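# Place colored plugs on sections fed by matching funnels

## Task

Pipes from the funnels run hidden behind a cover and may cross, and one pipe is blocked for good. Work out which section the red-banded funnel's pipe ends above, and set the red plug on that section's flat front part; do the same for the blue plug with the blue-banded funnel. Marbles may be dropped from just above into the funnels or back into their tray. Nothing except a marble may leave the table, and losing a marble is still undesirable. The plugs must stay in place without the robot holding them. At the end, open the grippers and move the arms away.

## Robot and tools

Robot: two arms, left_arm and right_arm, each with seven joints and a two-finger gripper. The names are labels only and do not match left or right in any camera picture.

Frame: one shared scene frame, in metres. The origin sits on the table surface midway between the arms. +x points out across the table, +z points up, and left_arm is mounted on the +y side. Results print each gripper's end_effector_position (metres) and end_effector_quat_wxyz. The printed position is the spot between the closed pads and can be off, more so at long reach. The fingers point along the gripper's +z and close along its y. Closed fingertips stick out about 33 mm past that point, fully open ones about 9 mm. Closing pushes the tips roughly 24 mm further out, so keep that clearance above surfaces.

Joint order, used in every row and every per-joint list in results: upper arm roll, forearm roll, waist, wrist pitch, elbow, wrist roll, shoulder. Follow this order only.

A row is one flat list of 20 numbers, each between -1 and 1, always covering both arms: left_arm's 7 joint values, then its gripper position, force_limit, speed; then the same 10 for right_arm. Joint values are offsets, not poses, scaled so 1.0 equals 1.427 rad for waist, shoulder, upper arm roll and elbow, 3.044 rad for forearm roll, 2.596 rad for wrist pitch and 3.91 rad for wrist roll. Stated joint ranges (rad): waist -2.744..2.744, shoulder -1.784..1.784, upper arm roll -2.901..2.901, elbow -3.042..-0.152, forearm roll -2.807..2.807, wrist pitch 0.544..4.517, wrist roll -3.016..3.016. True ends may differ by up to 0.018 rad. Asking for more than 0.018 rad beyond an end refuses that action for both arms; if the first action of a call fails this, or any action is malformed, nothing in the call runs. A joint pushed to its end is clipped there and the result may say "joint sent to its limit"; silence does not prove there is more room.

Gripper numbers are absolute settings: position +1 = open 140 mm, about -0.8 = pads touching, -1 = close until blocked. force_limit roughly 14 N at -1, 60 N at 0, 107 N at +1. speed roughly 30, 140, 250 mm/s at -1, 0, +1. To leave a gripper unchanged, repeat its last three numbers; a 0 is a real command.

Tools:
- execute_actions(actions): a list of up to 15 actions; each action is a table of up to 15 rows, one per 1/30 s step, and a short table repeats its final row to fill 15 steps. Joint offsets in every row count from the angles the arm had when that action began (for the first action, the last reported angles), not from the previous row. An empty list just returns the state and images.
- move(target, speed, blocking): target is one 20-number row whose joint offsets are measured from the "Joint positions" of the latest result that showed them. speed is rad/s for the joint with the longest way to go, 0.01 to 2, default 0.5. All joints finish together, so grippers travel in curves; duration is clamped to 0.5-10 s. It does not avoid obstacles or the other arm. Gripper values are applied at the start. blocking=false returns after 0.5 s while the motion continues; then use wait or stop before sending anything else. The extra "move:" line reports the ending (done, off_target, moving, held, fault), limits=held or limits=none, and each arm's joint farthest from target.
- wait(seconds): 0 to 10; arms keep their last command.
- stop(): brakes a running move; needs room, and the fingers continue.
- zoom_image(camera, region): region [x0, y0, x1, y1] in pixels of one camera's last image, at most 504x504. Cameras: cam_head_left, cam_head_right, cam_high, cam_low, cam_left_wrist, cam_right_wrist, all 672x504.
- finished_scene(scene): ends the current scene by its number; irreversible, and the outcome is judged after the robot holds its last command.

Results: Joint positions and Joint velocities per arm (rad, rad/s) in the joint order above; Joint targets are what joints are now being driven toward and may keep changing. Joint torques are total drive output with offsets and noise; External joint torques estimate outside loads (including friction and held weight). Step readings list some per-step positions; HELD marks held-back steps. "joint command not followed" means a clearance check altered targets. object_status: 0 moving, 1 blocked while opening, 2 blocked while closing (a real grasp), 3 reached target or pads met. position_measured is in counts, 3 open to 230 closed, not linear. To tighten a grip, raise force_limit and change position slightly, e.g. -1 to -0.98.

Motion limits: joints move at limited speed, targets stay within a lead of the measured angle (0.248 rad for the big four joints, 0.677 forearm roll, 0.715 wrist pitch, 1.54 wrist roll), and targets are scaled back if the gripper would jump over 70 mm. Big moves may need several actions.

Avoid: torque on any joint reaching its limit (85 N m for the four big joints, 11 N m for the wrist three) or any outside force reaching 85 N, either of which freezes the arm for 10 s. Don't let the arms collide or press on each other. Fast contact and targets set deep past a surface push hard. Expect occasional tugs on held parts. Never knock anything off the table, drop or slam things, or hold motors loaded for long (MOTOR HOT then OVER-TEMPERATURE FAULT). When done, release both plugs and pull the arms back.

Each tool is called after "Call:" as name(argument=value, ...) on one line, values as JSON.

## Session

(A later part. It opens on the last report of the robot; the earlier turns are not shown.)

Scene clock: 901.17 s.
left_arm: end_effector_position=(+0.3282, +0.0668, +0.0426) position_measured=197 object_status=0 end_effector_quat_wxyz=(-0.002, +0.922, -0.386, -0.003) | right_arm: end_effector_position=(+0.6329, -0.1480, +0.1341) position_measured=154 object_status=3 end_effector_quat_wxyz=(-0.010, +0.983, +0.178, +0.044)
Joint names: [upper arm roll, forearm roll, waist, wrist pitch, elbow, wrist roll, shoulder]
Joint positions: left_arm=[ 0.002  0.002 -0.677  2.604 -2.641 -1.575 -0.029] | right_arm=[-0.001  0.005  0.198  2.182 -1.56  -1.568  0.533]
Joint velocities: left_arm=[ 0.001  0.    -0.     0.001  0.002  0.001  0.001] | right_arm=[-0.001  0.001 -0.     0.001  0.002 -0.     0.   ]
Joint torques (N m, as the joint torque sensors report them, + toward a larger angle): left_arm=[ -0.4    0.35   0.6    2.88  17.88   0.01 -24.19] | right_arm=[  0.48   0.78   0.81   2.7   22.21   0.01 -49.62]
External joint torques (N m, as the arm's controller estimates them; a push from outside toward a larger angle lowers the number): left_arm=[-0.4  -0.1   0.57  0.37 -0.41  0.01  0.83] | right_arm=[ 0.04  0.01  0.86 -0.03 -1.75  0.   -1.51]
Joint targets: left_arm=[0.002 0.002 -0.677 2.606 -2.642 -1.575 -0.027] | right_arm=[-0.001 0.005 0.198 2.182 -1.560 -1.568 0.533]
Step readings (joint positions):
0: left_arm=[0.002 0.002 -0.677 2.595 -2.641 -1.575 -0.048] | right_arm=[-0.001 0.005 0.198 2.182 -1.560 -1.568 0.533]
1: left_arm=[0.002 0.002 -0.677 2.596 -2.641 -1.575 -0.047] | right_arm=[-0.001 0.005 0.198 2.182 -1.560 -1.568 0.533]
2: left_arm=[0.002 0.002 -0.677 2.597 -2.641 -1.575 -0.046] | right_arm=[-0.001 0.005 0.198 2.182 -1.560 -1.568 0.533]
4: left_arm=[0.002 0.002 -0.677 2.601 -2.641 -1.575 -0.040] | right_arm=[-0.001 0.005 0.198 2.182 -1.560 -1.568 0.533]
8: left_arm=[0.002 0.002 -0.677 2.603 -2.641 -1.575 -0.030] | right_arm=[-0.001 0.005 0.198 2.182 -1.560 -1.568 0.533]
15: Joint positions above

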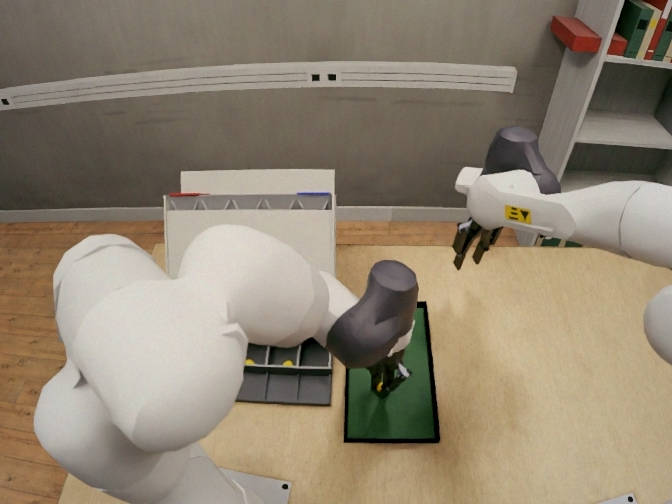

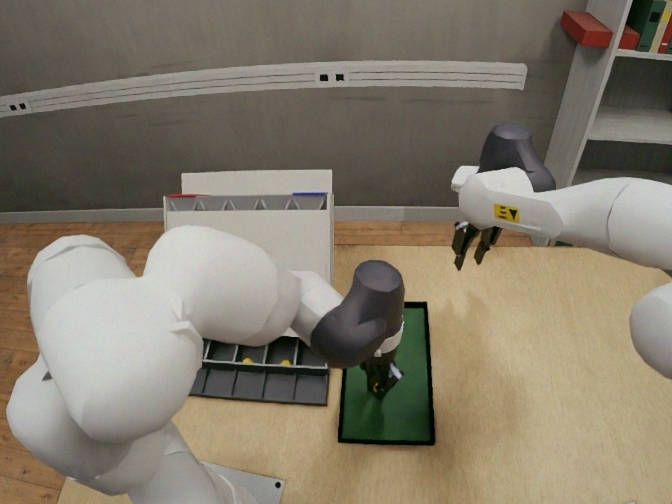

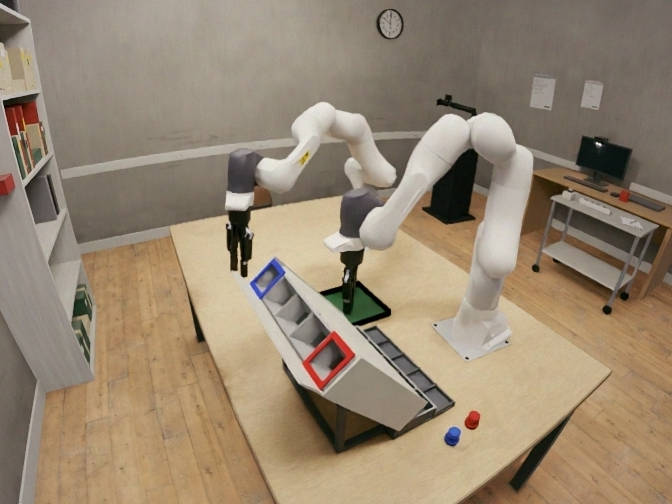

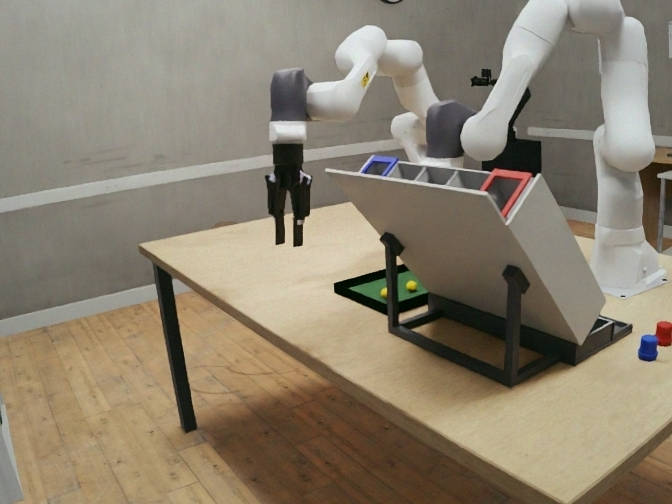

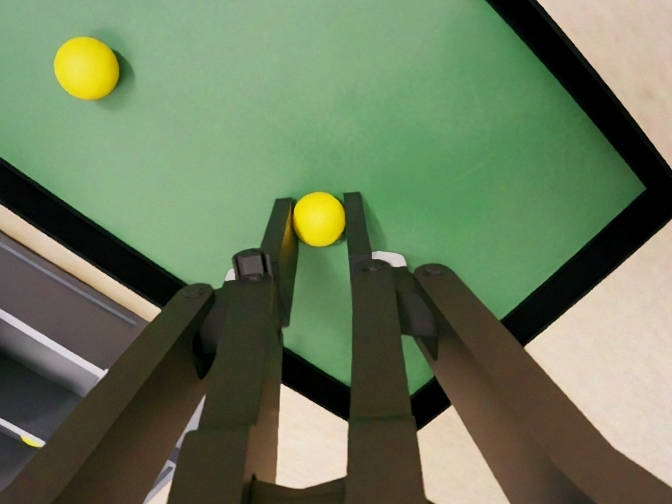

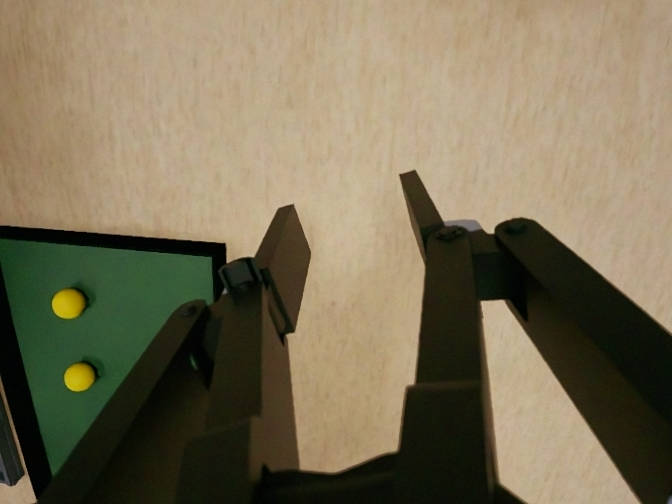

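Call:
execute_actions(actions=[[[0,0,0,-0.0051,0.0074,0,-0.0032,-1,-0.3,-0.5,0,0,0,0,0,0,0,-0.2,-0.3,1],[0,0,0,-0.0126,0.0206,0,-0.0046,-1,-0.3,-0.5,0,0,0,0,0,0,0,-0.2,-0.3,1],[0,0,0,-0.0209,0.0364,0,-0.0062,-1,-0.3,-0.5,0,0,0,0,0,0,0,-0.2,-0.3,1],[0,0,0,-0.0297,0.0546,0,-0.0080,-1,-0.3,-0.5,0,0,0,0,0,0,0,-0.2,-0.3,1],[0,0,0,-0.0392,0.0751,0,-0.0101,-1,-0.3,-0.5,0,0,0,0,0,0,0,-0.2,-0.3,1],[0,0,0.0085,-0.0491,0.0974,0,-0.0124,-1,-0.3,-0.5,0,0,0,0,0,0,0,-0.2,-0.3,1],[0,0,0.0144,-0.0594,0.1215,0,-0.0149,-1,-0.3,-0.5,0,0,0,0,0,0,0,-0.2,-0.3,1],[0,0,0.0218,-0.0699,0.1469,0,-0.0175,-1,-0.3,-0.5,0,0,0,0,0,0,0,-0.2,-0.3,1],[0,0,0.0305,-0.0807,0.1736,0,-0.0203,-1,-0.3,-0.5,0,0,0,0,0,0,0,-0.2,-0.3,1],[0,0,0.0405,-0.0916,0.2012,0,-0.0231,-1,-0.3,-0.5,0,0,0,0,0,0,0,-0.2,-0.3,1],[0,0,0.0518,-0.1025,0.2294,0,-0.0261,-1,-0.3,-0.5,0,0,0,0,0,0,0,-0.2,-0.3,1],[0,0,0.0641,-0.1134,0.2581,0,-0.0290,-1,-0.3,-0.5,0,0,0,0,0,0,0,-0.2,-0.3,1],[0,0,0.0776,-0.1241,0.2870,0,-0.0320,-1,-0.3,-0.5,0,0,0,0,0,0,0,-0.2,-0.3,1],[0,0,0.0920,-0.1346,0.3158,0,-0.0350,-1,-0.3,-0.5,0,0,0,0,0,0,0,-0.2,-0.3,1],[0,0,0.1074,-0.1448,0.3443,0,-0.0380,-1,-0.3,-0.5,0,0,0,0,0,0,0,-0.2,-0.3,1]],[[0,0,0.0497,-0.0567,0.0924,0,-0.0111,-1,-0.3,-0.5,0,0,0,0,-0.0005,0,0,-0.2,-0.3,1],[0,0,0.0667,-0.0660,0.1195,0,-0.0139,-1,-0.3,-0.5,0,0,0,0,-0.0017,0,0,-0.2,-0.3,1],[0,0,0.0845,-0.0747,0.1456,0,-0.0166,-1,-0.3,-0.5,0,0,0,0,-0.0031,0,0,-0.2,-0.3,1],[0,0,0.1030,-0.0827,0.1704,0,-0.0192,-1,-0.3,-0.5,0,0,0,0,-0.0047,0,0,-0.2,-0.3,1],[0,0,0.1220,-0.0900,0.1936,0,-0.0215,-1,-0.3,-0.5,0,0,0,0,-0.0064,0,0,-0.2,-0.3,1],[0,0,0.1416,-0.0964,0.2150,0,-0.0237,-1,-0.3,-0.5,0,0,0.0095,0,-0.0084,0,0,-0.2,-0.3,1],[0,0,0.1617,-0.1019,0.2344,0,-0.0257,-1,-0.3,-0.5,0,0,0.0160,0,-0.0105,0,0,-0.2,-0.3,1],[0,0,0.1821,-0.1065,0.2514,0,-0.0275,-1,-0.3,-0.5,0,0,0.0238,0,-0.0127,0,0,-0.2,-0.3,1],[0,0,0.2029,-0.1099,0.2660,0,-0.0289,-1,-0.3,-0.5,0,0,0.0330,0,-0.0151,0,0,-0.2,-0.3,1],[0,0,0.2239,-0.1121,0.2777,0,-0.0301,-1,-0.3,-0.5,0,0,0.0432,0,-0.0175,0,0,-0.2,-0.3,1],[0,0,0.2451,-0.1130,0.2863,0,-0.0309,-1,-0.3,-0.5,0,0,0.0544,0,-0.0200,0,0,-0.2,-0.3,1],[0,0,0.2664,-0.1126,0.2917,0,-0.0314,-1,-0.3,-0.5,0,0,0.0666,0,-0.0225,0,0,-0.2,-0.3,1],[0,0,0.2878,-0.1107,0.2936,0,-0.0315,-1,-0.3,-0.5,0,0,0.0794,0,-0.0250,0,0,-0.2,-0.3,1],[0,0,0.3092,-0.1073,0.2916,0,-0.0312,-1,-0.3,-0.5,0,0,0.0929,0,-0.0275,0,0,-0.2,-0.3,1],[0,0,0.3304,-0.0985,0.2815,0,-0.0298,-1,-0.3,-0.5,0,0,0.1069,0,-0.0300,0,0,-0.2,-0.3,1]],[[0,0,0.0699,0,0,0,0,-1,-0.3,-0.5,0,0,0.0456,0.0015,-0.0080,0,0,-0.2,-0.3,1],[0,0,0.0908,0,0,0,0,-1,-0.3,-0.5,0,0,0.0602,0.0026,-0.0103,0,0,-0.2,-0.3,1],[0,0,0.1114,0,0,0,0,-1,-0.3,-0.5,0,0,0.0748,0.0037,-0.0126,0,0,-0.2,-0.3,1],[0,0,0.1317,0,0,0,0,-1,-0.3,-0.5,0,0,0.0894,0.0049,-0.0148,0,0,-0.2,-0.3,1],[0,0,0.1515,0,0,0,0,-1,-0.3,-0.5,0,0,0.1039,0.0063,-0.0168,0,0,-0.2,-0.3,1],[0,0,0.1708,0,0,0,0,-1,-0.3,-0.5,0,0,0.1181,0.0077,-0.0187,0,0,-0.2,-0.3,1],[0,0,0.1896,0,0,0,0,-1,-0.3,-0.5,0,0,0.1318,0.0091,-0.0204,0,0,-0.2,-0.3,1],[0,0,0.2077,0,0,0,0,-1,-0.3,-0.5,0,0,0.1450,0.0106,-0.0219,0,0,-0.2,-0.3,1],[0,0,0.2252,0,0,0,0,-1,-0.3,-0.5,0,0,0.1575,0.0121,-0.0232,0,0,-0.2,-0.3,1],[0,0,0.2418,0,0,0,0,-1,-0.3,-0.5,0,0,0.1692,0.0136,-0.0242,0,0,-0.2,-0.3,1],[0,0,0.2577,0,0,0,0,-1,-0.3,-0.5,0,0,0.1800,0.0151,-0.0250,0,0.0040,-0.2,-0.3,1],[0,0,0.2726,0,0,0,0,-1,-0.3,-0.5,0,0,0.1897,0.0166,-0.0254,0,0.0070,-0.2,-0.3,1],[0,0,0.2865,0,0,0,0,-1,-0.3,-0.5,0,0,0.1982,0.0181,-0.0256,0,0.0105,-0.2,-0.3,1],[0,0,0.2994,0,0,0,0,-1,-0.3,-0.5,0,0,0.2054,0.0196,-0.0254,0,0.0144,-0.2,-0.3,1],[0,0,0.3112,0,0,0,0,-1,-0.3,-0.5,0,0,0.2111,0.0210,-0.0245,0,0.0187,-0.2,-0.3,1]],[[0,0,0.0402,0,0,0,0,-1,-0.3,-0.5,0,0,0.0209,0.0087,0,0,0.0134,-0.2,-0.3,1],[0,0,0.0496,0,0,0,0,-1,-0.3,-0.5,0,0,0.0233,0.0100,0,0,0.0181,-0.2,-0.3,1],[0,0,0.0576,0,0,0,0,-1,-0.3,-0.5,0,0,0.0239,0.0112,0,0,0.0229,-0.2,-0.3,1],[0,0,0.0643,0,0,0,0,-1,-0.3,-0.5,0,0,0.0224,0.0124,0,0,0.0276,-0.2,-0.3,1],[0,0,0.0696,0,0,0,0,-1,-0.3,-0.5,0,0,0.0216,0.0134,0,0,0.0323,-0.2,-0.3,1],[0,0,0.0733,0,0,0,0,-1,-0.3,-0.5,0,0,0.0216,0.0143,0,0,0.0367,-0.2,-0.3,1],[0,0,0.0754,0,0,0,0,-1,-0.3,-0.5,0,0,0.0216,0.0150,0,0,0.0408,-0.2,-0.3,1],[0,0,0.0759,0,0,0,0,-1,-0.3,-0.5,0,0,0.0216,0.0157,0,0,0.0446,-0.2,-0.3,1],[0,0,0.0746,0,0,0,0,-0.2,-0.3,1,0,0,0.0216,0.0161,0,0,0.0478,-0.2,-0.3,1],[0,0,0.0740,0,0,0,0,-0.2,-0.3,1,0,0,0.0216,0.0165,0,0,0.0504,-0.2,-0.3,1],[0,0,0.0740,0,0,0,0,-0.2,-0.3,1,0,0,0.0216,0.0166,0,0,0.0524,-0.2,-0.3,1],[0,0,0.0740,0,0,0,0,-0.2,-0.3,1,0,0,0.0216,0.0165,0,0,0.0535,-0.2,-0.3,1],[0,0,0.0740,0,0,0,0,-0.2,-0.3,1,0,0,0.0216,0.0163,0,0,0.0538,-0.2,-0.3,1],[0,0,0.0740,0,0,0,0,-0.2,-0.3,1,0,0,0.0216,0.0158,0,0,0.0532,-0.2,-0.3,1],[0,0,0.0740,0,0,0,0,-0.2,-0.3,1,0,0,0.0216,0.0145,0,0,0.0532,-0.2,-0.3,1]]])

Scene clock: 1001.63 s.
left_arm: end_effector_position=(+0.6541, +0.5067, +0.4205) position_measured=154 object_status=0 end_effector_quat_wxyz=(-0.021, +0.976, +0.107, +0.190) | right_arm: end_effector_position=(+0.4489, +0.0821, +0.0478) position_measured=154 object_status=3 end_effector_quat_wxyz=(-0.002, +0.926, +0.378, +0.001)
Joint names: [upper arm roll, forearm roll, waist, wrist pitch, elbow, wrist roll, shoulder]
Joint positions: left_arm=[ 0.001  0.002  0.335  2.102 -1.834 -1.575 -0.118] | right_arm=[-0.002  0.005  0.616  2.25  -1.626 -1.568  0.621]
Joint velocities: left_arm=[-0.009 -0.001  0.001 -0.     0.001  0.    -0.001] | right_arm=[-0.002  0.     0.     0.001  0.     0.     0.022]
Joint torques (N m, as the joint torque sensors report them, + toward a larger angle): left_arm=[ -1.02   0.75   0.92   3.26  26.11  -0.02 -28.93] | right_arm=[ -0.18   0.7    0.35   3.09  21.35   0.03 -51.7 ]
External joint torques (N m, as the arm's controller estimates them; a push from outside toward a larger angle lowers the number): left_arm=[-1.18 -0.13  0.64 -0.01  0.99 -0.02 -0.04] | right_arm=[-1.01 -0.01 -0.01  0.39 -2.7   0.03 -0.16]
External joint torques at the end of the 1st action: left_arm=[-1.21 -0.02  1.33 -0.6   2.13 -0.05 -1.4 ] | right_arm=[-0.17  0.    0.63  0.01 -1.6   0.07 -1.46]
External joint torques at the end of the 2nd action: left_arm=[ 0.04  0.2   0.84 -0.2   1.88 -0.01 -0.91] | right_arm=[ 0.17  0.02  1.39  0.06 -3.4   0.05 -1.33]
External joint torques at the end of the 3rd action: left_arm=[-0.72  0.03  1.75  0.04 -0.41 -0.01  0.68] | right_arm=[ 0.71  0.05  1.34  0.54 -2.44  0.   -0.75]
Joint targets: left_arm=[-0.000 0.002 0.336 2.102 -1.834 -1.575 -0.118] | right_arm=[-0.003 0.005 0.616 2.254 -1.625 -1.568 0.620]
Step readings (joint positions; steps 1 to 15: 1st action; 16 to 30: 2nd action; 31 to 45: 3rd action; 46 to 60: 4th action):
0: left_arm=[0.002 0.002 -0.677 2.604 -2.641 -1.575 -0.029] | right_arm=[-0.001 0.005 0.198 2.182 -1.560 -1.568 0.533]
1: left_arm=[0.002 0.002 -0.677 2.602 -2.639 -1.575 -0.029] | right_arm=[-0.001 0.005 0.198 2.182 -1.560 -1.568 0.533]
2: left_arm=[0.002 0.002 -0.677 2.596 -2.634 -1.575 -0.029] | right_arm=[-0.001 0.005 0.198 2.182 -1.560 -1.568 0.533]
4: left_arm=[0.002 0.002 -0.677 2.577 -2.609 -1.575 -0.030] | right_arm=[-0.001 0.005 0.198 2.182 -1.560 -1.568 0.533]
8: left_arm=[0.000 0.002 -0.665 2.511 -2.506 -1.575 -0.038] | right_arm=[-0.001 0.005 0.198 2.182 -1.560 -1.568 0.533]
15: left_arm=[-0.002 0.002 -0.571 2.349 -2.240 -1.575 -0.068] | right_arm=[-0.001 0.005 0.198 2.182 -1.560 -1.568 0.533]
16: left_arm=[-0.002 0.002 -0.551 2.324 -2.200 -1.575 -0.072] | right_arm=[-0.001 0.005 0.198 2.182 -1.560 -1.568 0.533]
17: left_arm=[-0.003 0.002 -0.530 2.299 -2.160 -1.575 -0.076] | right_arm=[-0.001 0.005 0.198 2.182 -1.560 -1.568 0.533]
19: left_arm=[-0.004 0.002 -0.485 2.253 -2.084 -1.575 -0.083] | right_arm=[-0.001 0.005 0.198 2.182 -1.562 -1.568 0.533]
23: left_arm=[-0.004 0.002 -0.384 2.173 -1.954 -1.575 -0.098] | right_arm=[-0.004 0.005 0.208 2.182 -1.570 -1.568 0.532]
30: left_arm=[-0.003 0.002 -0.171 2.102 -1.834 -1.575 -0.117] | right_arm=[-0.006 0.005 0.304 2.182 -1.593 -1.568 0.532]
31: left_arm=[-0.002 0.002 -0.140 2.102 -1.834 -1.575 -0.118] | right_arm=[-0.006 0.005 0.324 2.182 -1.596 -1.568 0.532]
32: left_arm=[-0.002 0.002 -0.109 2.102 -1.834 -1.575 -0.118] | right_arm=[-0.006 0.005 0.344 2.182 -1.600 -1.568 0.532]
34: left_arm=[-0.002 0.002 -0.048 2.102 -1.834 -1.575 -0.118] | right_arm=[-0.006 0.005 0.385 2.185 -1.606 -1.568 0.532]
38: left_arm=[-0.002 0.002 0.065 2.102 -1.834 -1.575 -0.118] | right_arm=[-0.005 0.005 0.468 2.193 -1.617 -1.568 0.533]
45: left_arm=[-0.000 0.002 0.231 2.102 -1.834 -1.575 -0.118] | right_arm=[-0.003 0.005 0.585 2.217 -1.625 -1.568 0.544]
46: left_arm=[0.000 0.002 0.249 2.102 -1.834 -1.575 -0.118] | right_arm=[-0.002 0.005 0.596 2.220 -1.625 -1.568 0.549]
47: left_arm=[0.001 0.002 0.266 2.102 -1.834 -1.575 -0.118] | right_arm=[-0.001 0.005 0.605 2.224 -1.625 -1.568 0.555]
49: left_arm=[0.002 0.002 0.295 2.102 -1.834 -1.575 -0.118] | right_arm=[0.001 0.005 0.616 2.230 -1.625 -1.568 0.567]
53: left_arm=[0.003 0.002 0.330 2.102 -1.834 -1.575 -0.118] | right_arm=[0.001 0.005 0.619 2.242 -1.625 -1.568 0.593]
60: Joint positions above

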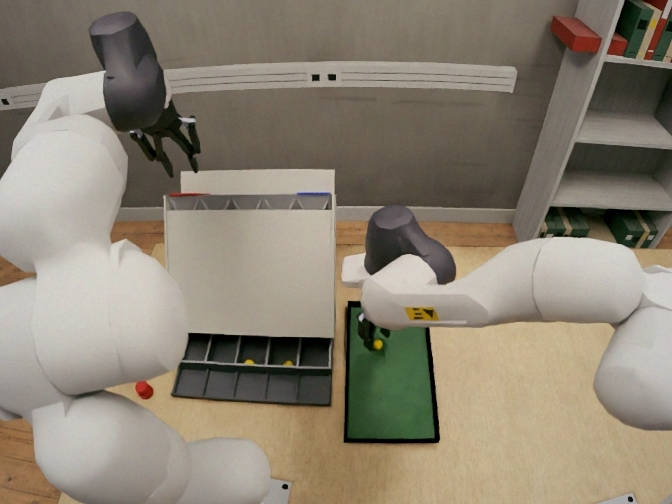

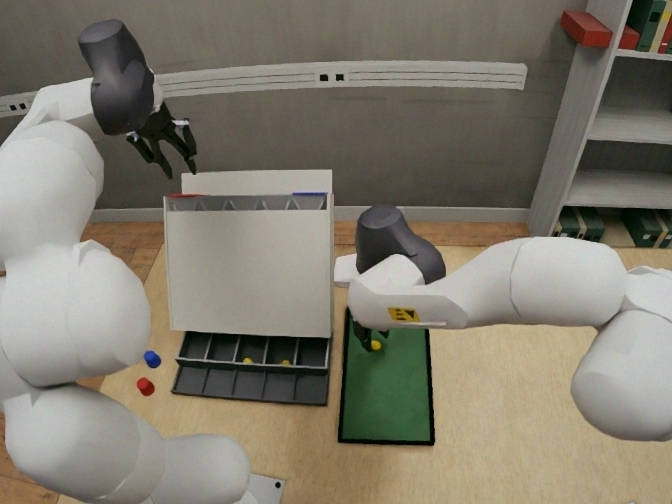

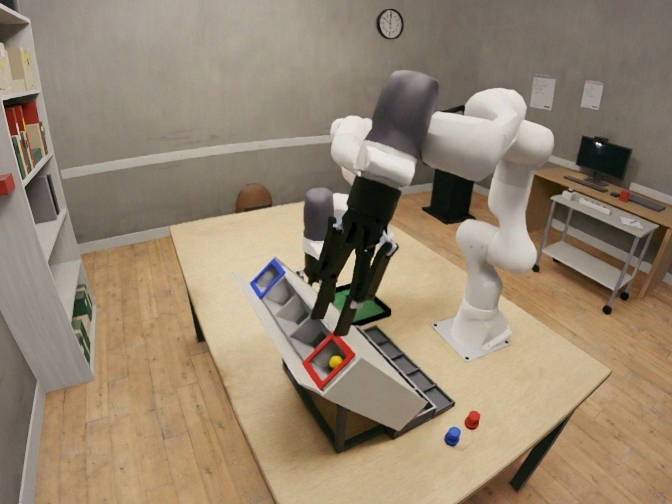

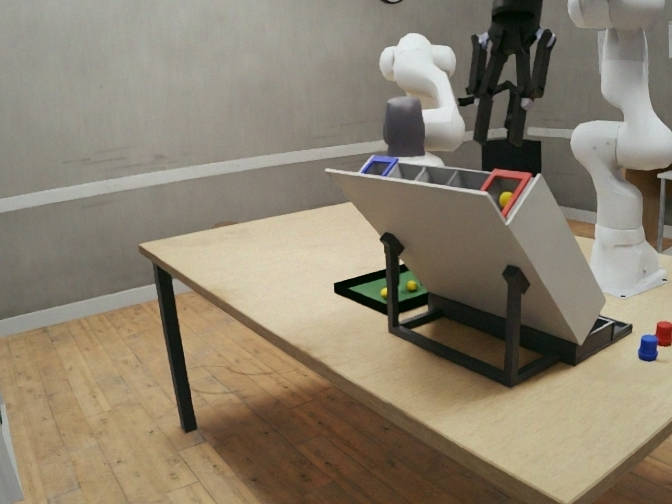

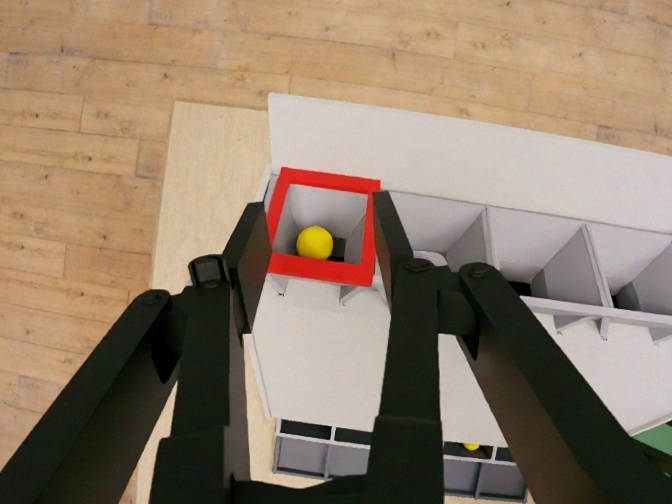

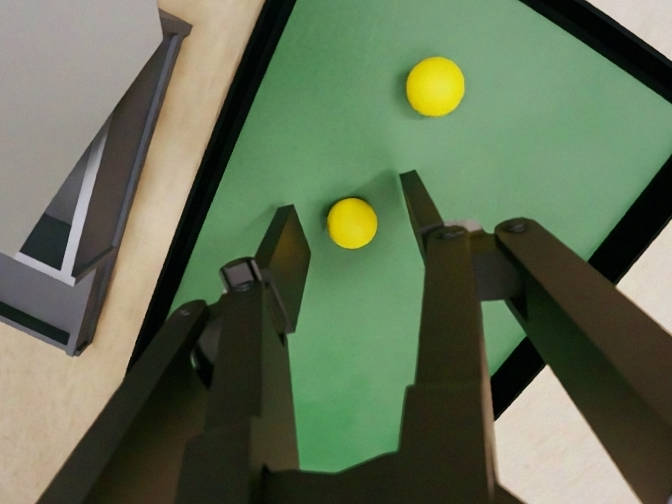

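The marble went into F5. Let me refresh to see where it lands.

Call:
execute_actions(actions=[])

Call:
zoom_image(camera="cam_head_right", region=[110, 310, 350, 420])

Scene clock: 1004.43 s.
left_arm: end_effector_position=(+0.6542, +0.5064, +0.4205) position_measured=154 object_status=3 end_effector_quat_wxyz=(-0.021, +0.976, +0.107, +0.190) | right_arm: end_effector_position=(+0.4489, +0.0821, +0.0476) position_measured=154 object_status=3 end_effector_quat_wxyz=(-0.002, +0.926, +0.378, +0.001)
Joint names: [upper arm roll, forearm roll, waist, wrist pitch, elbow, wrist roll, shoulder]
Joint positions: left_arm=[ 0.001  0.002  0.335  2.102 -1.834 -1.575 -0.118] | right_arm=[-0.002  0.005  0.616  2.251 -1.626 -1.568  0.621]
Joint velocities: left_arm=[0.    0.001 0.002 0.    0.    0.001 0.001] | right_arm=[ 0.001  0.001  0.     0.     0.001  0.    -0.   ]
Joint torques (N m, as the joint torque sensors report them, + toward a larger angle): left_arm=[ -1.35   0.83   1.19   3.28  25.28  -0.05 -29.04] | right_arm=[  0.14   0.69   0.08   3.04  21.5    0.01 -51.29]
External joint torques (N m, as the arm's controller estimates them; a push from outside toward a larger angle lowers the number): left_arm=[-1.42 -0.05  1.01  0.04  0.33 -0.06 -0.47] | right_arm=[-0.56  0.01 -0.12  0.5  -1.26  0.01 -2.1 ]
Joint targets: left_arm=[-0.000 0.002 0.336 2.102 -1.834 -1.575 -0.118] | right_arm=[-0.003 0.005 0.616 2.254 -1.625 -1.568 0.620]

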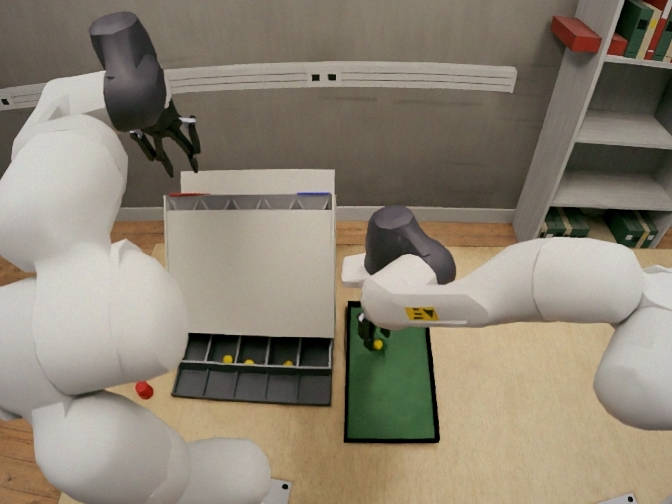

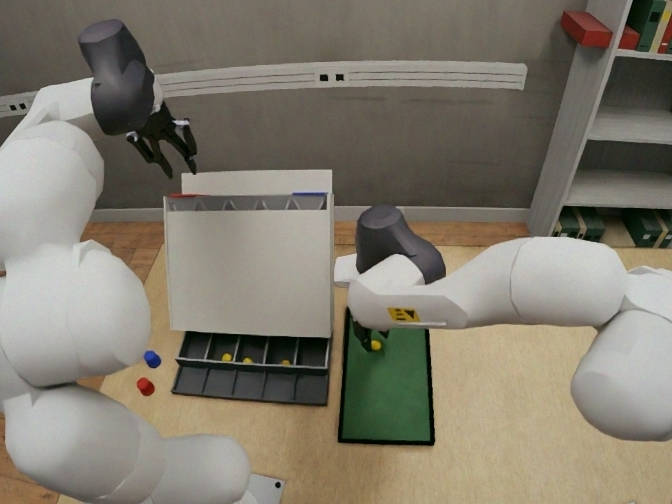

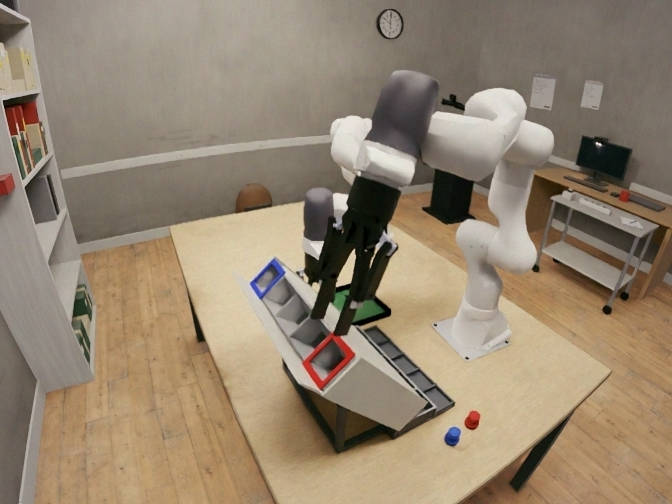

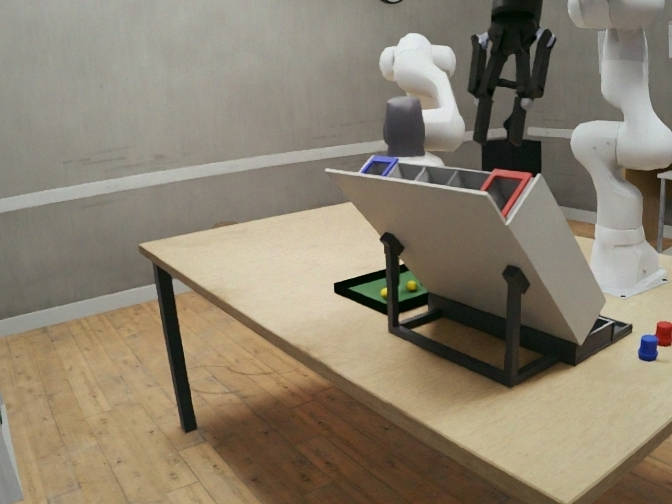

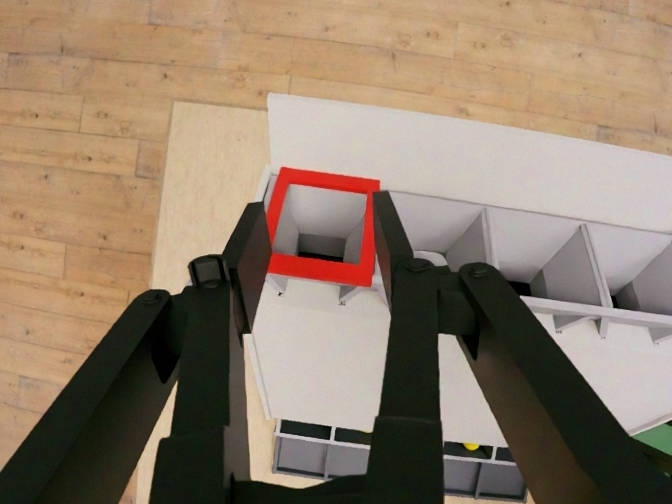

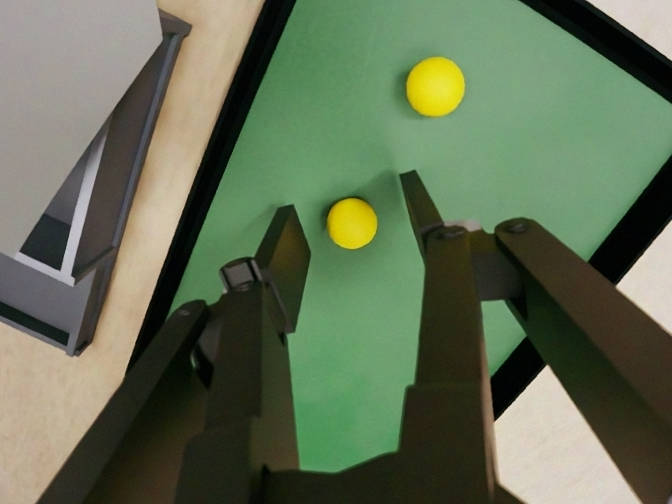

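Region (110, 310, 350, 420) of cam_head_right's 672x504 image, scaled by 2.100, with more detail than that image has; it fills the top 231 rows of this view, and the rest is white.

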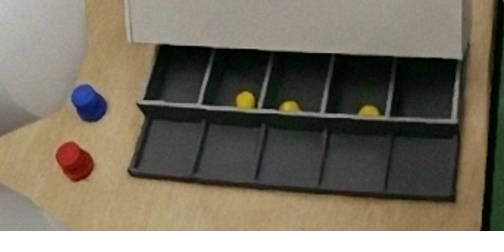

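Call:
execute_actions(actions=[[[0,0,0.0124,0,0,0.0038,-0.0027,-0.2,-0.3,1,0,0,0,0.002,0,0,0.003,-0.2,-0.3,1],[0,0,0.0210,0,0,0.0077,-0.0040,-0.2,-0.3,1,0,0,0,0.003,0,0,0.006,-0.2,-0.3,1],[0,0,0.0314,0,0,0.0118,-0.0055,-0.2,-0.3,1,0,0,0,0.004,0,0,0.009,-1,-0.3,-0.5],[0,0,0.0436,0,0,0.0159,-0.0073,-0.2,-0.3,1,0,0,0,0.004,0,0,0.0115,-1,-0.3,-0.5],[0,0,0.0573,0,0,0.0201,-0.0093,-0.2,-0.3,1,0,0,0,0.0035,0,0,0.013,-1,-0.3,-0.5],[0,0,0.0723,0.0032,-0.0045,0.0244,-0.0115,-0.2,-0.3,1,0,0,0,0.003,0,0,0.013,-1,-0.3,-0.5],[0,0,0.0885,0.0074,-0.0136,0.0286,-0.0139,-0.2,-0.3,1,0,0,0,0.003,0,0,0.0125,-1,-0.3,-0.5],[0,0,0.1056,0.0120,-0.0246,0.0328,-0.0165,-0.2,-0.3,1,0,0,0,0.003,0,0,0.012,-1,-0.3,-0.5],[0,0,0.1236,0.0171,-0.0376,0.0370,-0.0191,-0.2,-0.3,1,0,0,0,0.003,0,0,0.012,-1,-0.3,-0.5],[0,0,0.1422,0.0226,-0.0522,0.0411,-0.0219,-0.2,-0.3,1,0,0,0,0.003,0,0,0.012,-1,-0.3,-0.5],[0,0,0.1613,0.0285,-0.0685,0.0451,-0.0247,-0.2,-0.3,1,0,0,0,0.003,0,0,0.012,-1,-0.3,-0.5],[0,0,0.1807,0.0347,-0.0862,0.0490,-0.0276,-0.2,-0.3,1,0,0,0,0.003,0,0,0.012,-1,-0.3,-0.5],[0,0,0.2003,0.0412,-0.1053,0.0528,-0.0305,-0.2,-0.3,1,0,0,0,0.003,0,0,0.012,-1,-0.3,-0.5],[0,0,0.2198,0.0480,-0.1257,0.0563,-0.0333,-0.2,-0.3,1,0,0,0,0.003,0,0,0.012,-1,-0.3,-0.5],[0,0,0.2391,0.0550,-0.1471,0.0596,-0.0362,-0.2,-0.3,1,0,0,0,0.003,0,0,0.012,-1,-0.3,-0.5]],[[0,0,0.0636,0.0324,-0.0641,0.0318,-0.0103,0,-0.3,0,0,0,0,0.0024,0.0003,0,-0.0061,-1,-0.3,-0.5],[0,0,0.0819,0.0398,-0.0874,0.0346,-0.0130,0,-0.3,0,0,0,0,0.0052,0.0011,0,-0.0107,-1,-0.3,-0.5],[0,0,0.0995,0.0473,-0.1114,0.0371,-0.0156,0,-0.3,0,0,0,0,0.0084,0.0020,0,-0.0164,-1,-0.3,-0.5],[0,0,0.1162,0.0548,-0.1360,0.0393,-0.0180,0,-0.3,0,0,0,0,0.0118,0.0031,0,-0.0229,-1,-0.3,-0.5],[0,0,0.1318,0.0624,-0.1611,0.0412,-0.0203,0,-0.3,0,0,0,0,0.0154,0.0042,0,-0.0302,-1,-0.3,-0.5],[0,0,0.1461,0.0700,-0.1866,0.0427,-0.0224,0,-0.3,0,0,0,0,0.0192,0.0055,0,-0.0383,-1,-0.3,-0.5],[0,0,0.1591,0.0776,-0.2122,0.0437,-0.0244,0,-0.3,0,0,0,0,0.0231,0.0069,0,-0.0470,-1,-0.3,-0.5],[0,0,0.1704,0.0851,-0.2380,0.0444,-0.0260,0,-0.3,0,0,0,0,0.0271,0.0084,0,-0.0562,-1,-0.3,-0.5],[0,0,0.1800,0.0926,-0.2637,0.0446,-0.0274,0,-0.3,0,0,0,0,0.0312,0.0099,0,-0.0658,-1,-0.3,-0.5],[0,0,0.1876,0.0999,-0.2893,0.0443,-0.0286,0,-0.3,0,0,0,0,0.0354,0.0115,0,-0.0759,-1,-0.3,-0.5],[0,0,0.1931,0.1070,-0.3145,0.0435,-0.0294,0,-0.3,0,0,0,0,0.0396,0.0131,0,-0.0861,-1,-0.3,-0.5],[0,0,0.1963,0.1139,-0.3394,0.0421,-0.0299,0,-0.3,0,0,0,0,0.0437,0.0148,0,-0.0965,-1,-0.3,-0.5],[0,0,0.1971,0.1206,-0.3637,0.0402,-0.0300,0,-0.3,0,0,0,0,0.0478,0.0164,0,-0.1070,-1,-0.3,-0.5],[0,0,0.1952,0.1271,-0.3874,0.0376,-0.0292,0,-0.3,0,0,0,0,0.0518,0.0181,0,-0.1175,-1,-0.3,-0.5],[0,0,0.1944,0.1332,-0.4102,0.0330,-0.0287,0,-0.3,0,0,0,0,0.0557,0.0197,0,-0.1279,-1,-0.3,-0.5]],[[0,0,0,0.0385,-0.0765,0,0,0,-0.3,0,0,0,0,0.0221,0.0052,0,-0.0336,-1,-0.3,-0.5],[0,0,0,0.0439,-0.0974,0,0,0,-0.3,0,0,0,0,0.0256,0.0068,0,-0.0434,-1,-0.3,-0.5],[0,0,0,0.0489,-0.1171,0,0,0,-0.3,0,0,0,0,0.0289,0.0083,0,-0.0529,-1,-0.3,-0.5],[0,0,0,0.0534,-0.1356,0,0,0,-0.3,0,0,0,0,0.0320,0.0097,0,-0.0619,-1,-0.3,-0.5],[0,0,0,0.0574,-0.1526,0,0,0,-0.3,0,0,0,0,0.0348,0.0111,0,-0.0703,-1,-0.3,-0.5],[0,0,0,0.0609,-0.1681,0,0,0,-0.3,0,0,0,0,0.0373,0.0123,0,-0.0780,-1,-0.3,-0.5],[0,0,0,0.0639,-0.1819,0,0,0,-0.3,0,0,0,0,0.0394,0.0134,0,-0.0849,-1,-0.3,-0.5],[0,0,0,0.0662,-0.1939,0,0,0,-0.3,0,0,0,0,0.0411,0.0144,0,-0.0910,-1,-0.3,-0.5],[0,0,0,0.0680,-0.2039,0,0,0,-0.3,0,0,0,0,0.0424,0.0152,0,-0.0961,-1,-0.3,-0.5],[0,0,0,0.0690,-0.2119,0,0,0,-0.3,0,0,0,0,0.0432,0.0159,0,-0.1002,-1,-0.3,-0.5],[0,0,0,0.0694,-0.2164,0,0,0,-0.3,0,0,0,0,0.0436,0.0164,0,-0.1032,-1,-0.3,-0.5],[0,0,0,0.0690,-0.2180,0,0,0,-0.3,0,0,0,0,0.0434,0.0167,0,-0.1049,-1,-0.3,-0.5],[0,0,0,0.0679,-0.2180,0,0,0,-0.3,0,0,0,0,0.0427,0.0168,0,-0.1053,-1,-0.3,-0.5],[0,0,0,0.0659,-0.2160,0,0,0,-0.3,0,0,0,0,0.0414,0.0167,0,-0.1043,-1,-0.3,-0.5],[0,0,0,0.0610,-0.2134,0,0,0,-0.3,0,0,0,0,0.0380,0.0161,0,-0.1044,-1,-0.3,-0.5]]])

Scene clock: 1088.87 s.
left_arm: end_effector_position=(+0.3015, +0.6332, +0.0558) position_measured=129 object_status=3 end_effector_quat_wxyz=(-0.001, +0.965, +0.261, +0.001) | right_arm: end_effector_position=(+0.5323, +0.1646, +0.3196) position_measured=197 object_status=2 end_effector_quat_wxyz=(-0.101, +0.894, +0.365, +0.241)
Joint names: [upper arm roll, forearm roll, waist, wrist pitch, elbow, wrist roll, shoulder]
Joint positions: left_arm=[ 0.004  0.002  0.889  2.598 -2.793 -1.328 -0.199] | right_arm=[-0.002  0.005  0.616  2.447 -1.579 -1.568  0.339]
Joint velocities: left_arm=[ 0.001  0.    -0.     0.003 -0.001 -0.001  0.001] | right_arm=[ 0.001 -0.    -0.    -0.    -0.    -0.001 -0.034]
Joint torques (N m, as the joint torque sensors report them, + toward a larger angle): left_arm=[ -0.55   0.37   0.77   3.02  18.74   0.04 -20.62] | right_arm=[  0.15   0.83   0.8    3.38  21.78   0.04 -41.71]
External joint torques (N m, as the arm's controller estimates them; a push from outside toward a larger angle lowers the number): left_arm=[-0.38 -0.1   0.73  0.22 -1.22  0.04 -0.12] | right_arm=[-0.06  0.06  0.9   0.44 -0.85  0.03 -2.22]
External joint torques at the end of the 1st action: left_arm=[-0.85  0.02  1.64  0.33 -1.28  0.15 -1.18] | right_arm=[-0.16  0.05  0.6   0.53 -1.21  0.04 -1.97]
External joint torques at the end of the 2nd action: left_arm=[-0.63 -0.02  1.81  0.55 -1.83  0.11 -0.69] | right_arm=[ 0.23  0.03  0.66  0.65 -2.04  0.04 -2.84]
Joint targets: left_arm=[0.004 0.002 0.889 2.601 -2.793 -1.328 -0.200] | right_arm=[-0.002 0.005 0.616 2.447 -1.582 -1.568 0.343]
Step readings (joint positions; steps 1 to 15: 1st action; 16 to 30: 2nd action; 31 to 45: 3rd action):
0: left_arm=[0.001 0.002 0.335 2.102 -1.834 -1.575 -0.118] | right_arm=[-0.002 0.005 0.616 2.251 -1.626 -1.568 0.621]
1: left_arm=[-0.001 0.002 0.338 2.102 -1.834 -1.574 -0.118] | right_arm=[-0.002 0.005 0.616 2.251 -1.626 -1.568 0.622]
2: left_arm=[-0.002 0.002 0.343 2.102 -1.834 -1.571 -0.118] | right_arm=[-0.002 0.005 0.616 2.252 -1.626 -1.568 0.622]
4: left_arm=[-0.004 0.002 0.363 2.102 -1.834 -1.562 -0.120] | right_arm=[-0.002 0.005 0.616 2.254 -1.625 -1.568 0.627]
8: left_arm=[-0.004 0.002 0.433 2.110 -1.846 -1.531 -0.133] | right_arm=[-0.002 0.005 0.616 2.254 -1.626 -1.568 0.638]
15: left_arm=[-0.001 0.002 0.614 2.181 -1.979 -1.452 -0.162] | right_arm=[-0.002 0.005 0.616 2.255 -1.626 -1.568 0.639]
16: left_arm=[-0.000 0.002 0.642 2.196 -2.007 -1.439 -0.165] | right_arm=[-0.002 0.005 0.616 2.255 -1.626 -1.568 0.639]
17: left_arm=[-0.000 0.002 0.670 2.211 -2.037 -1.427 -0.169] | right_arm=[-0.002 0.005 0.616 2.256 -1.626 -1.568 0.637]
19: left_arm=[0.001 0.002 0.724 2.244 -2.099 -1.404 -0.177] | right_arm=[-0.002 0.005 0.616 2.261 -1.626 -1.568 0.629]
23: left_arm=[0.003 0.002 0.816 2.316 -2.237 -1.362 -0.191] | right_arm=[-0.002 0.005 0.616 2.284 -1.623 -1.568 0.593]
30: left_arm=[0.004 0.002 0.889 2.443 -2.489 -1.328 -0.200] | right_arm=[-0.002 0.005 0.616 2.349 -1.605 -1.568 0.492]
31: left_arm=[0.004 0.002 0.889 2.460 -2.523 -1.328 -0.200] | right_arm=[-0.002 0.005 0.616 2.358 -1.603 -1.568 0.477]
32: left_arm=[0.004 0.002 0.889 2.477 -2.556 -1.328 -0.200] | right_arm=[-0.002 0.005 0.616 2.368 -1.600 -1.568 0.461]
34: left_arm=[0.004 0.002 0.889 2.508 -2.618 -1.328 -0.199] | right_arm=[-0.002 0.005 0.616 2.386 -1.596 -1.568 0.433]
38: left_arm=[0.004 0.002 0.889 2.559 -2.720 -1.328 -0.199] | right_arm=[-0.002 0.005 0.616 2.419 -1.588 -1.568 0.383]
45: Joint positions above

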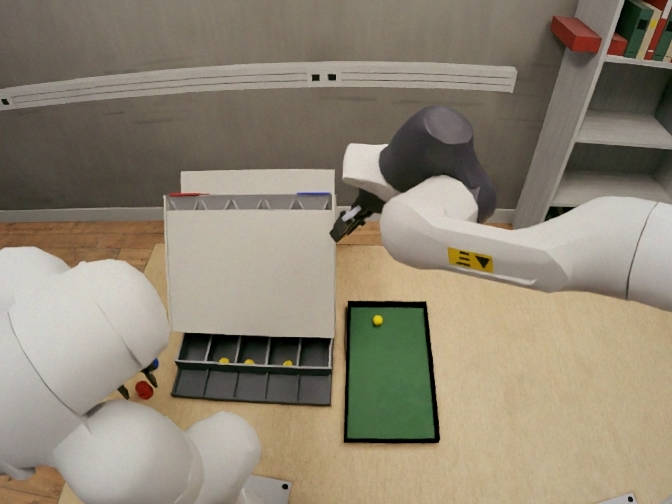

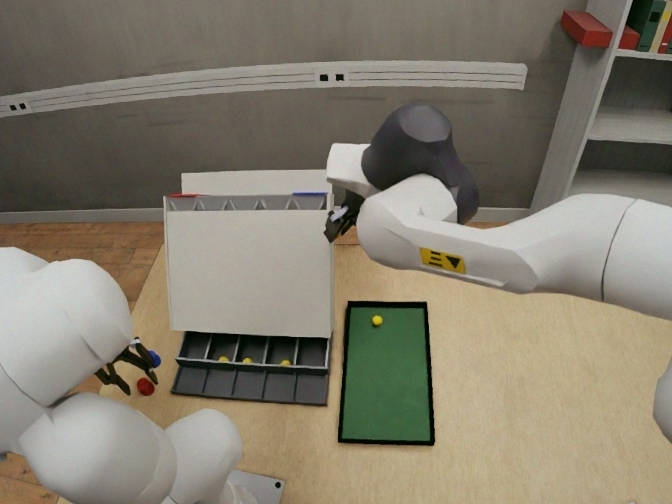

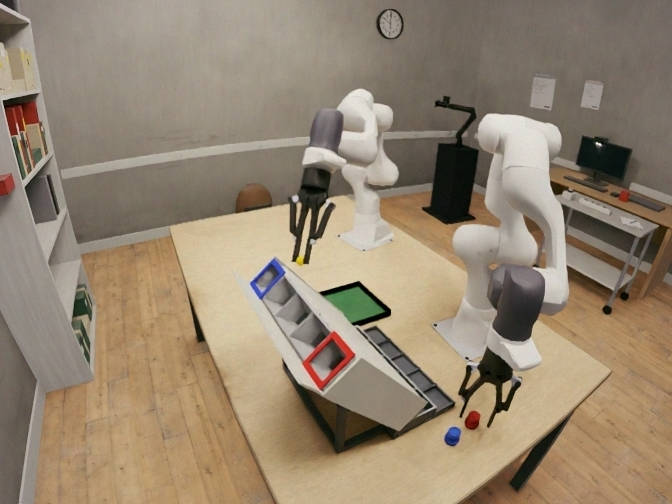

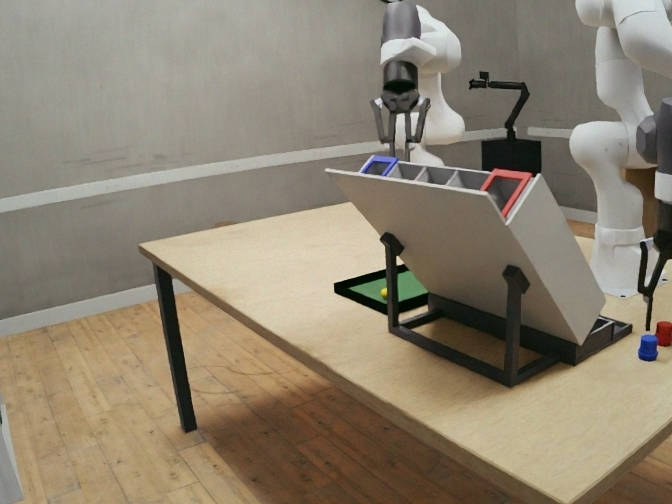

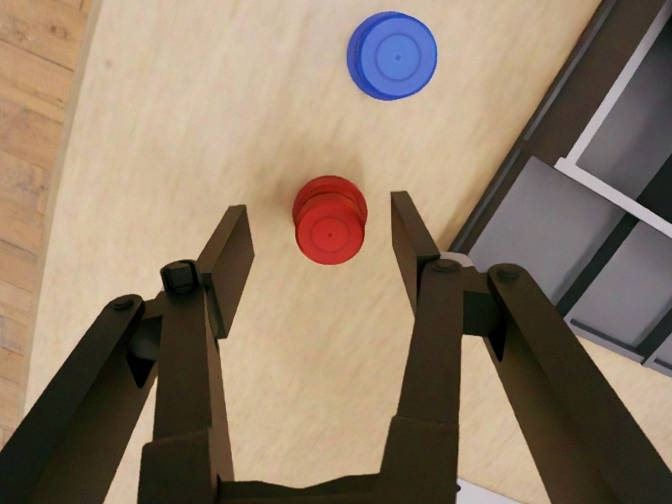

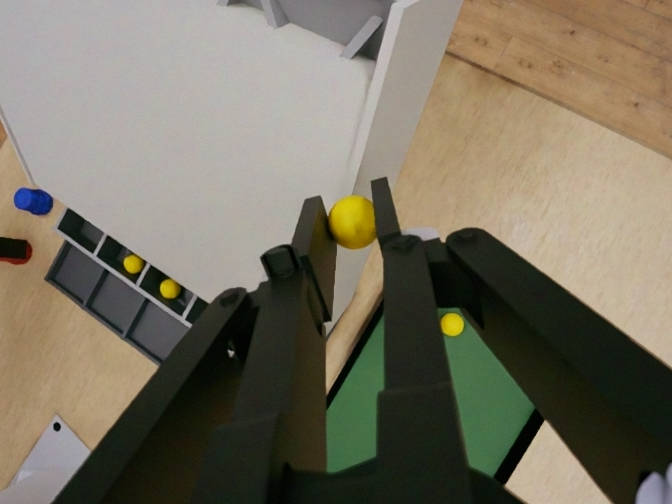

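Call:
execute_actions(actions=[])

Scene clock: 1115.43 s.
left_arm: end_effector_position=(+0.3018, +0.6336, +0.0559) position_measured=129 object_status=3 end_effector_quat_wxyz=(-0.001, +0.965, +0.261, +0.002) | right_arm: end_effector_position=(+0.5319, +0.1642, +0.3157) position_measured=197 object_status=2 end_effector_quat_wxyz=(-0.100, +0.894, +0.365, +0.238)
Joint names: [upper arm roll, forearm roll, waist, wrist pitch, elbow, wrist roll, shoulder]
Joint positions: left_arm=[ 0.004  0.002  0.889  2.599 -2.793 -1.328 -0.199] | right_arm=[-0.002  0.005  0.616  2.447 -1.581 -1.568  0.342]
Joint velocities: left_arm=[ 0.001  0.    -0.001  0.001 -0.001  0.001 -0.001] | right_arm=[ 0.    -0.001  0.001  0.     0.001  0.001  0.   ]
Joint torques (N m, as the joint torque sensors report them, + toward a larger angle): left_arm=[ -0.63   0.34   0.21   2.81  18.96  -0.06 -20.35] | right_arm=[  0.06   0.84   0.87   3.42  23.05   0.02 -44.65]
External joint torques (N m, as the arm's controller estimates them; a push from outside toward a larger angle lowers the number): left_arm=[-0.4  -0.11  0.24  0.27  0.42 -0.06 -0.99] | right_arm=[-0.28  0.02  0.84  0.   -2.32  0.01 -0.37]
Joint targets: left_arm=[0.004 0.002 0.889 2.601 -2.793 -1.328 -0.200] | right_arm=[-0.002 0.005 0.616 2.447 -1.582 -1.568 0.343]

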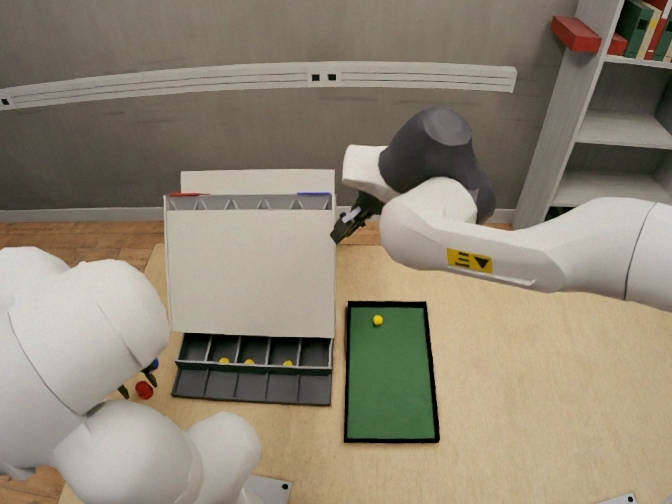

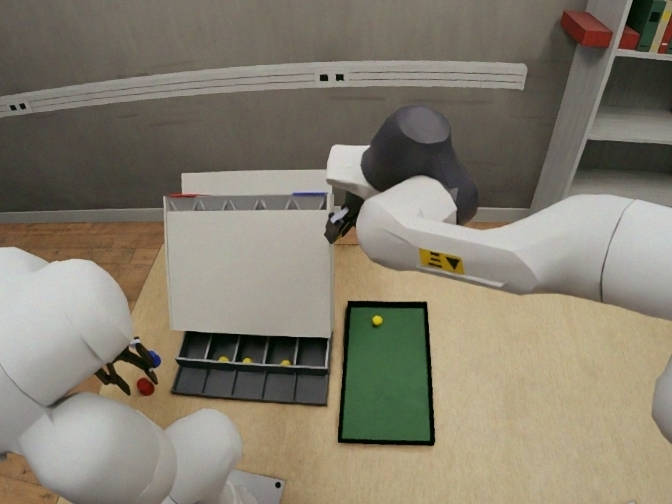

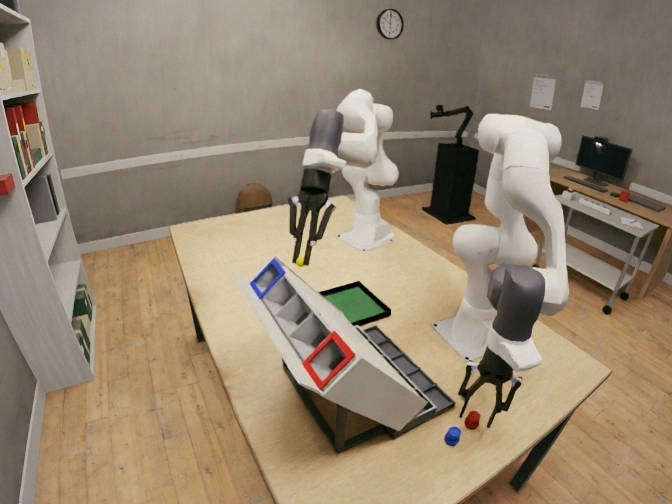

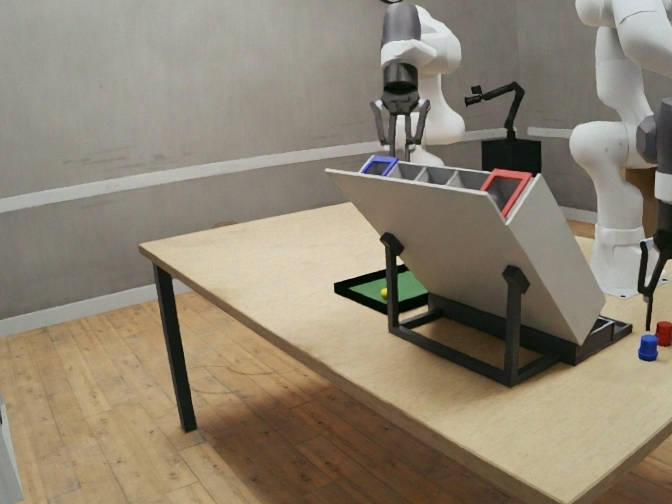

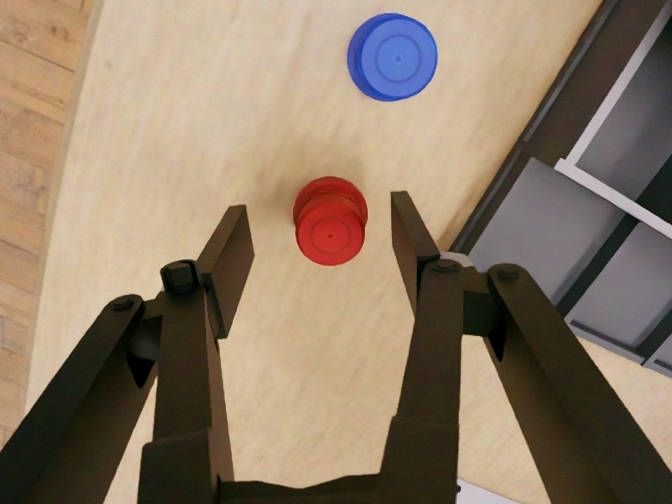

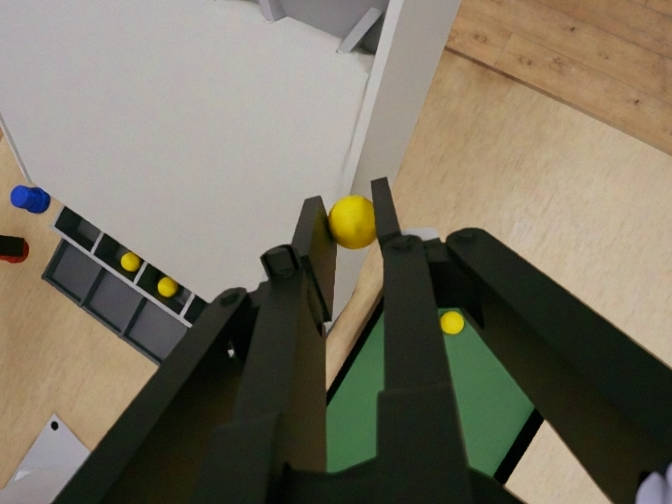

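Call:
zoom_image(camera="cam_high", region=[330, 300, 530, 470])

Call:
zoom_image(camera="cam_head_left", region=[100, 300, 360, 430])

Region (330, 300, 530, 470) of cam_high's 672x504 image, scaled by 2.520, with more detail than that image has; it fills the top 428 rows of this view, and the rest is white.

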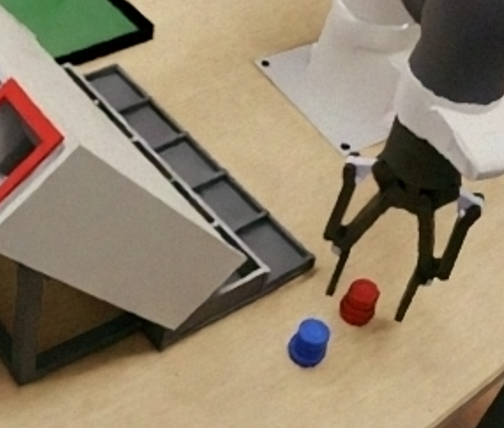

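Region (100, 300, 360, 430) of cam_head_left's 672x504 image, scaled by 1.938, with more detail than that image has.

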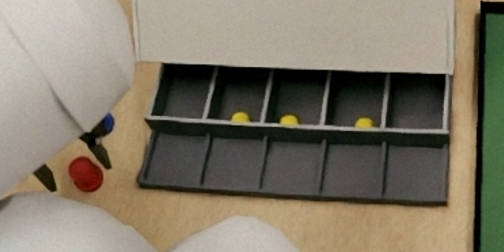

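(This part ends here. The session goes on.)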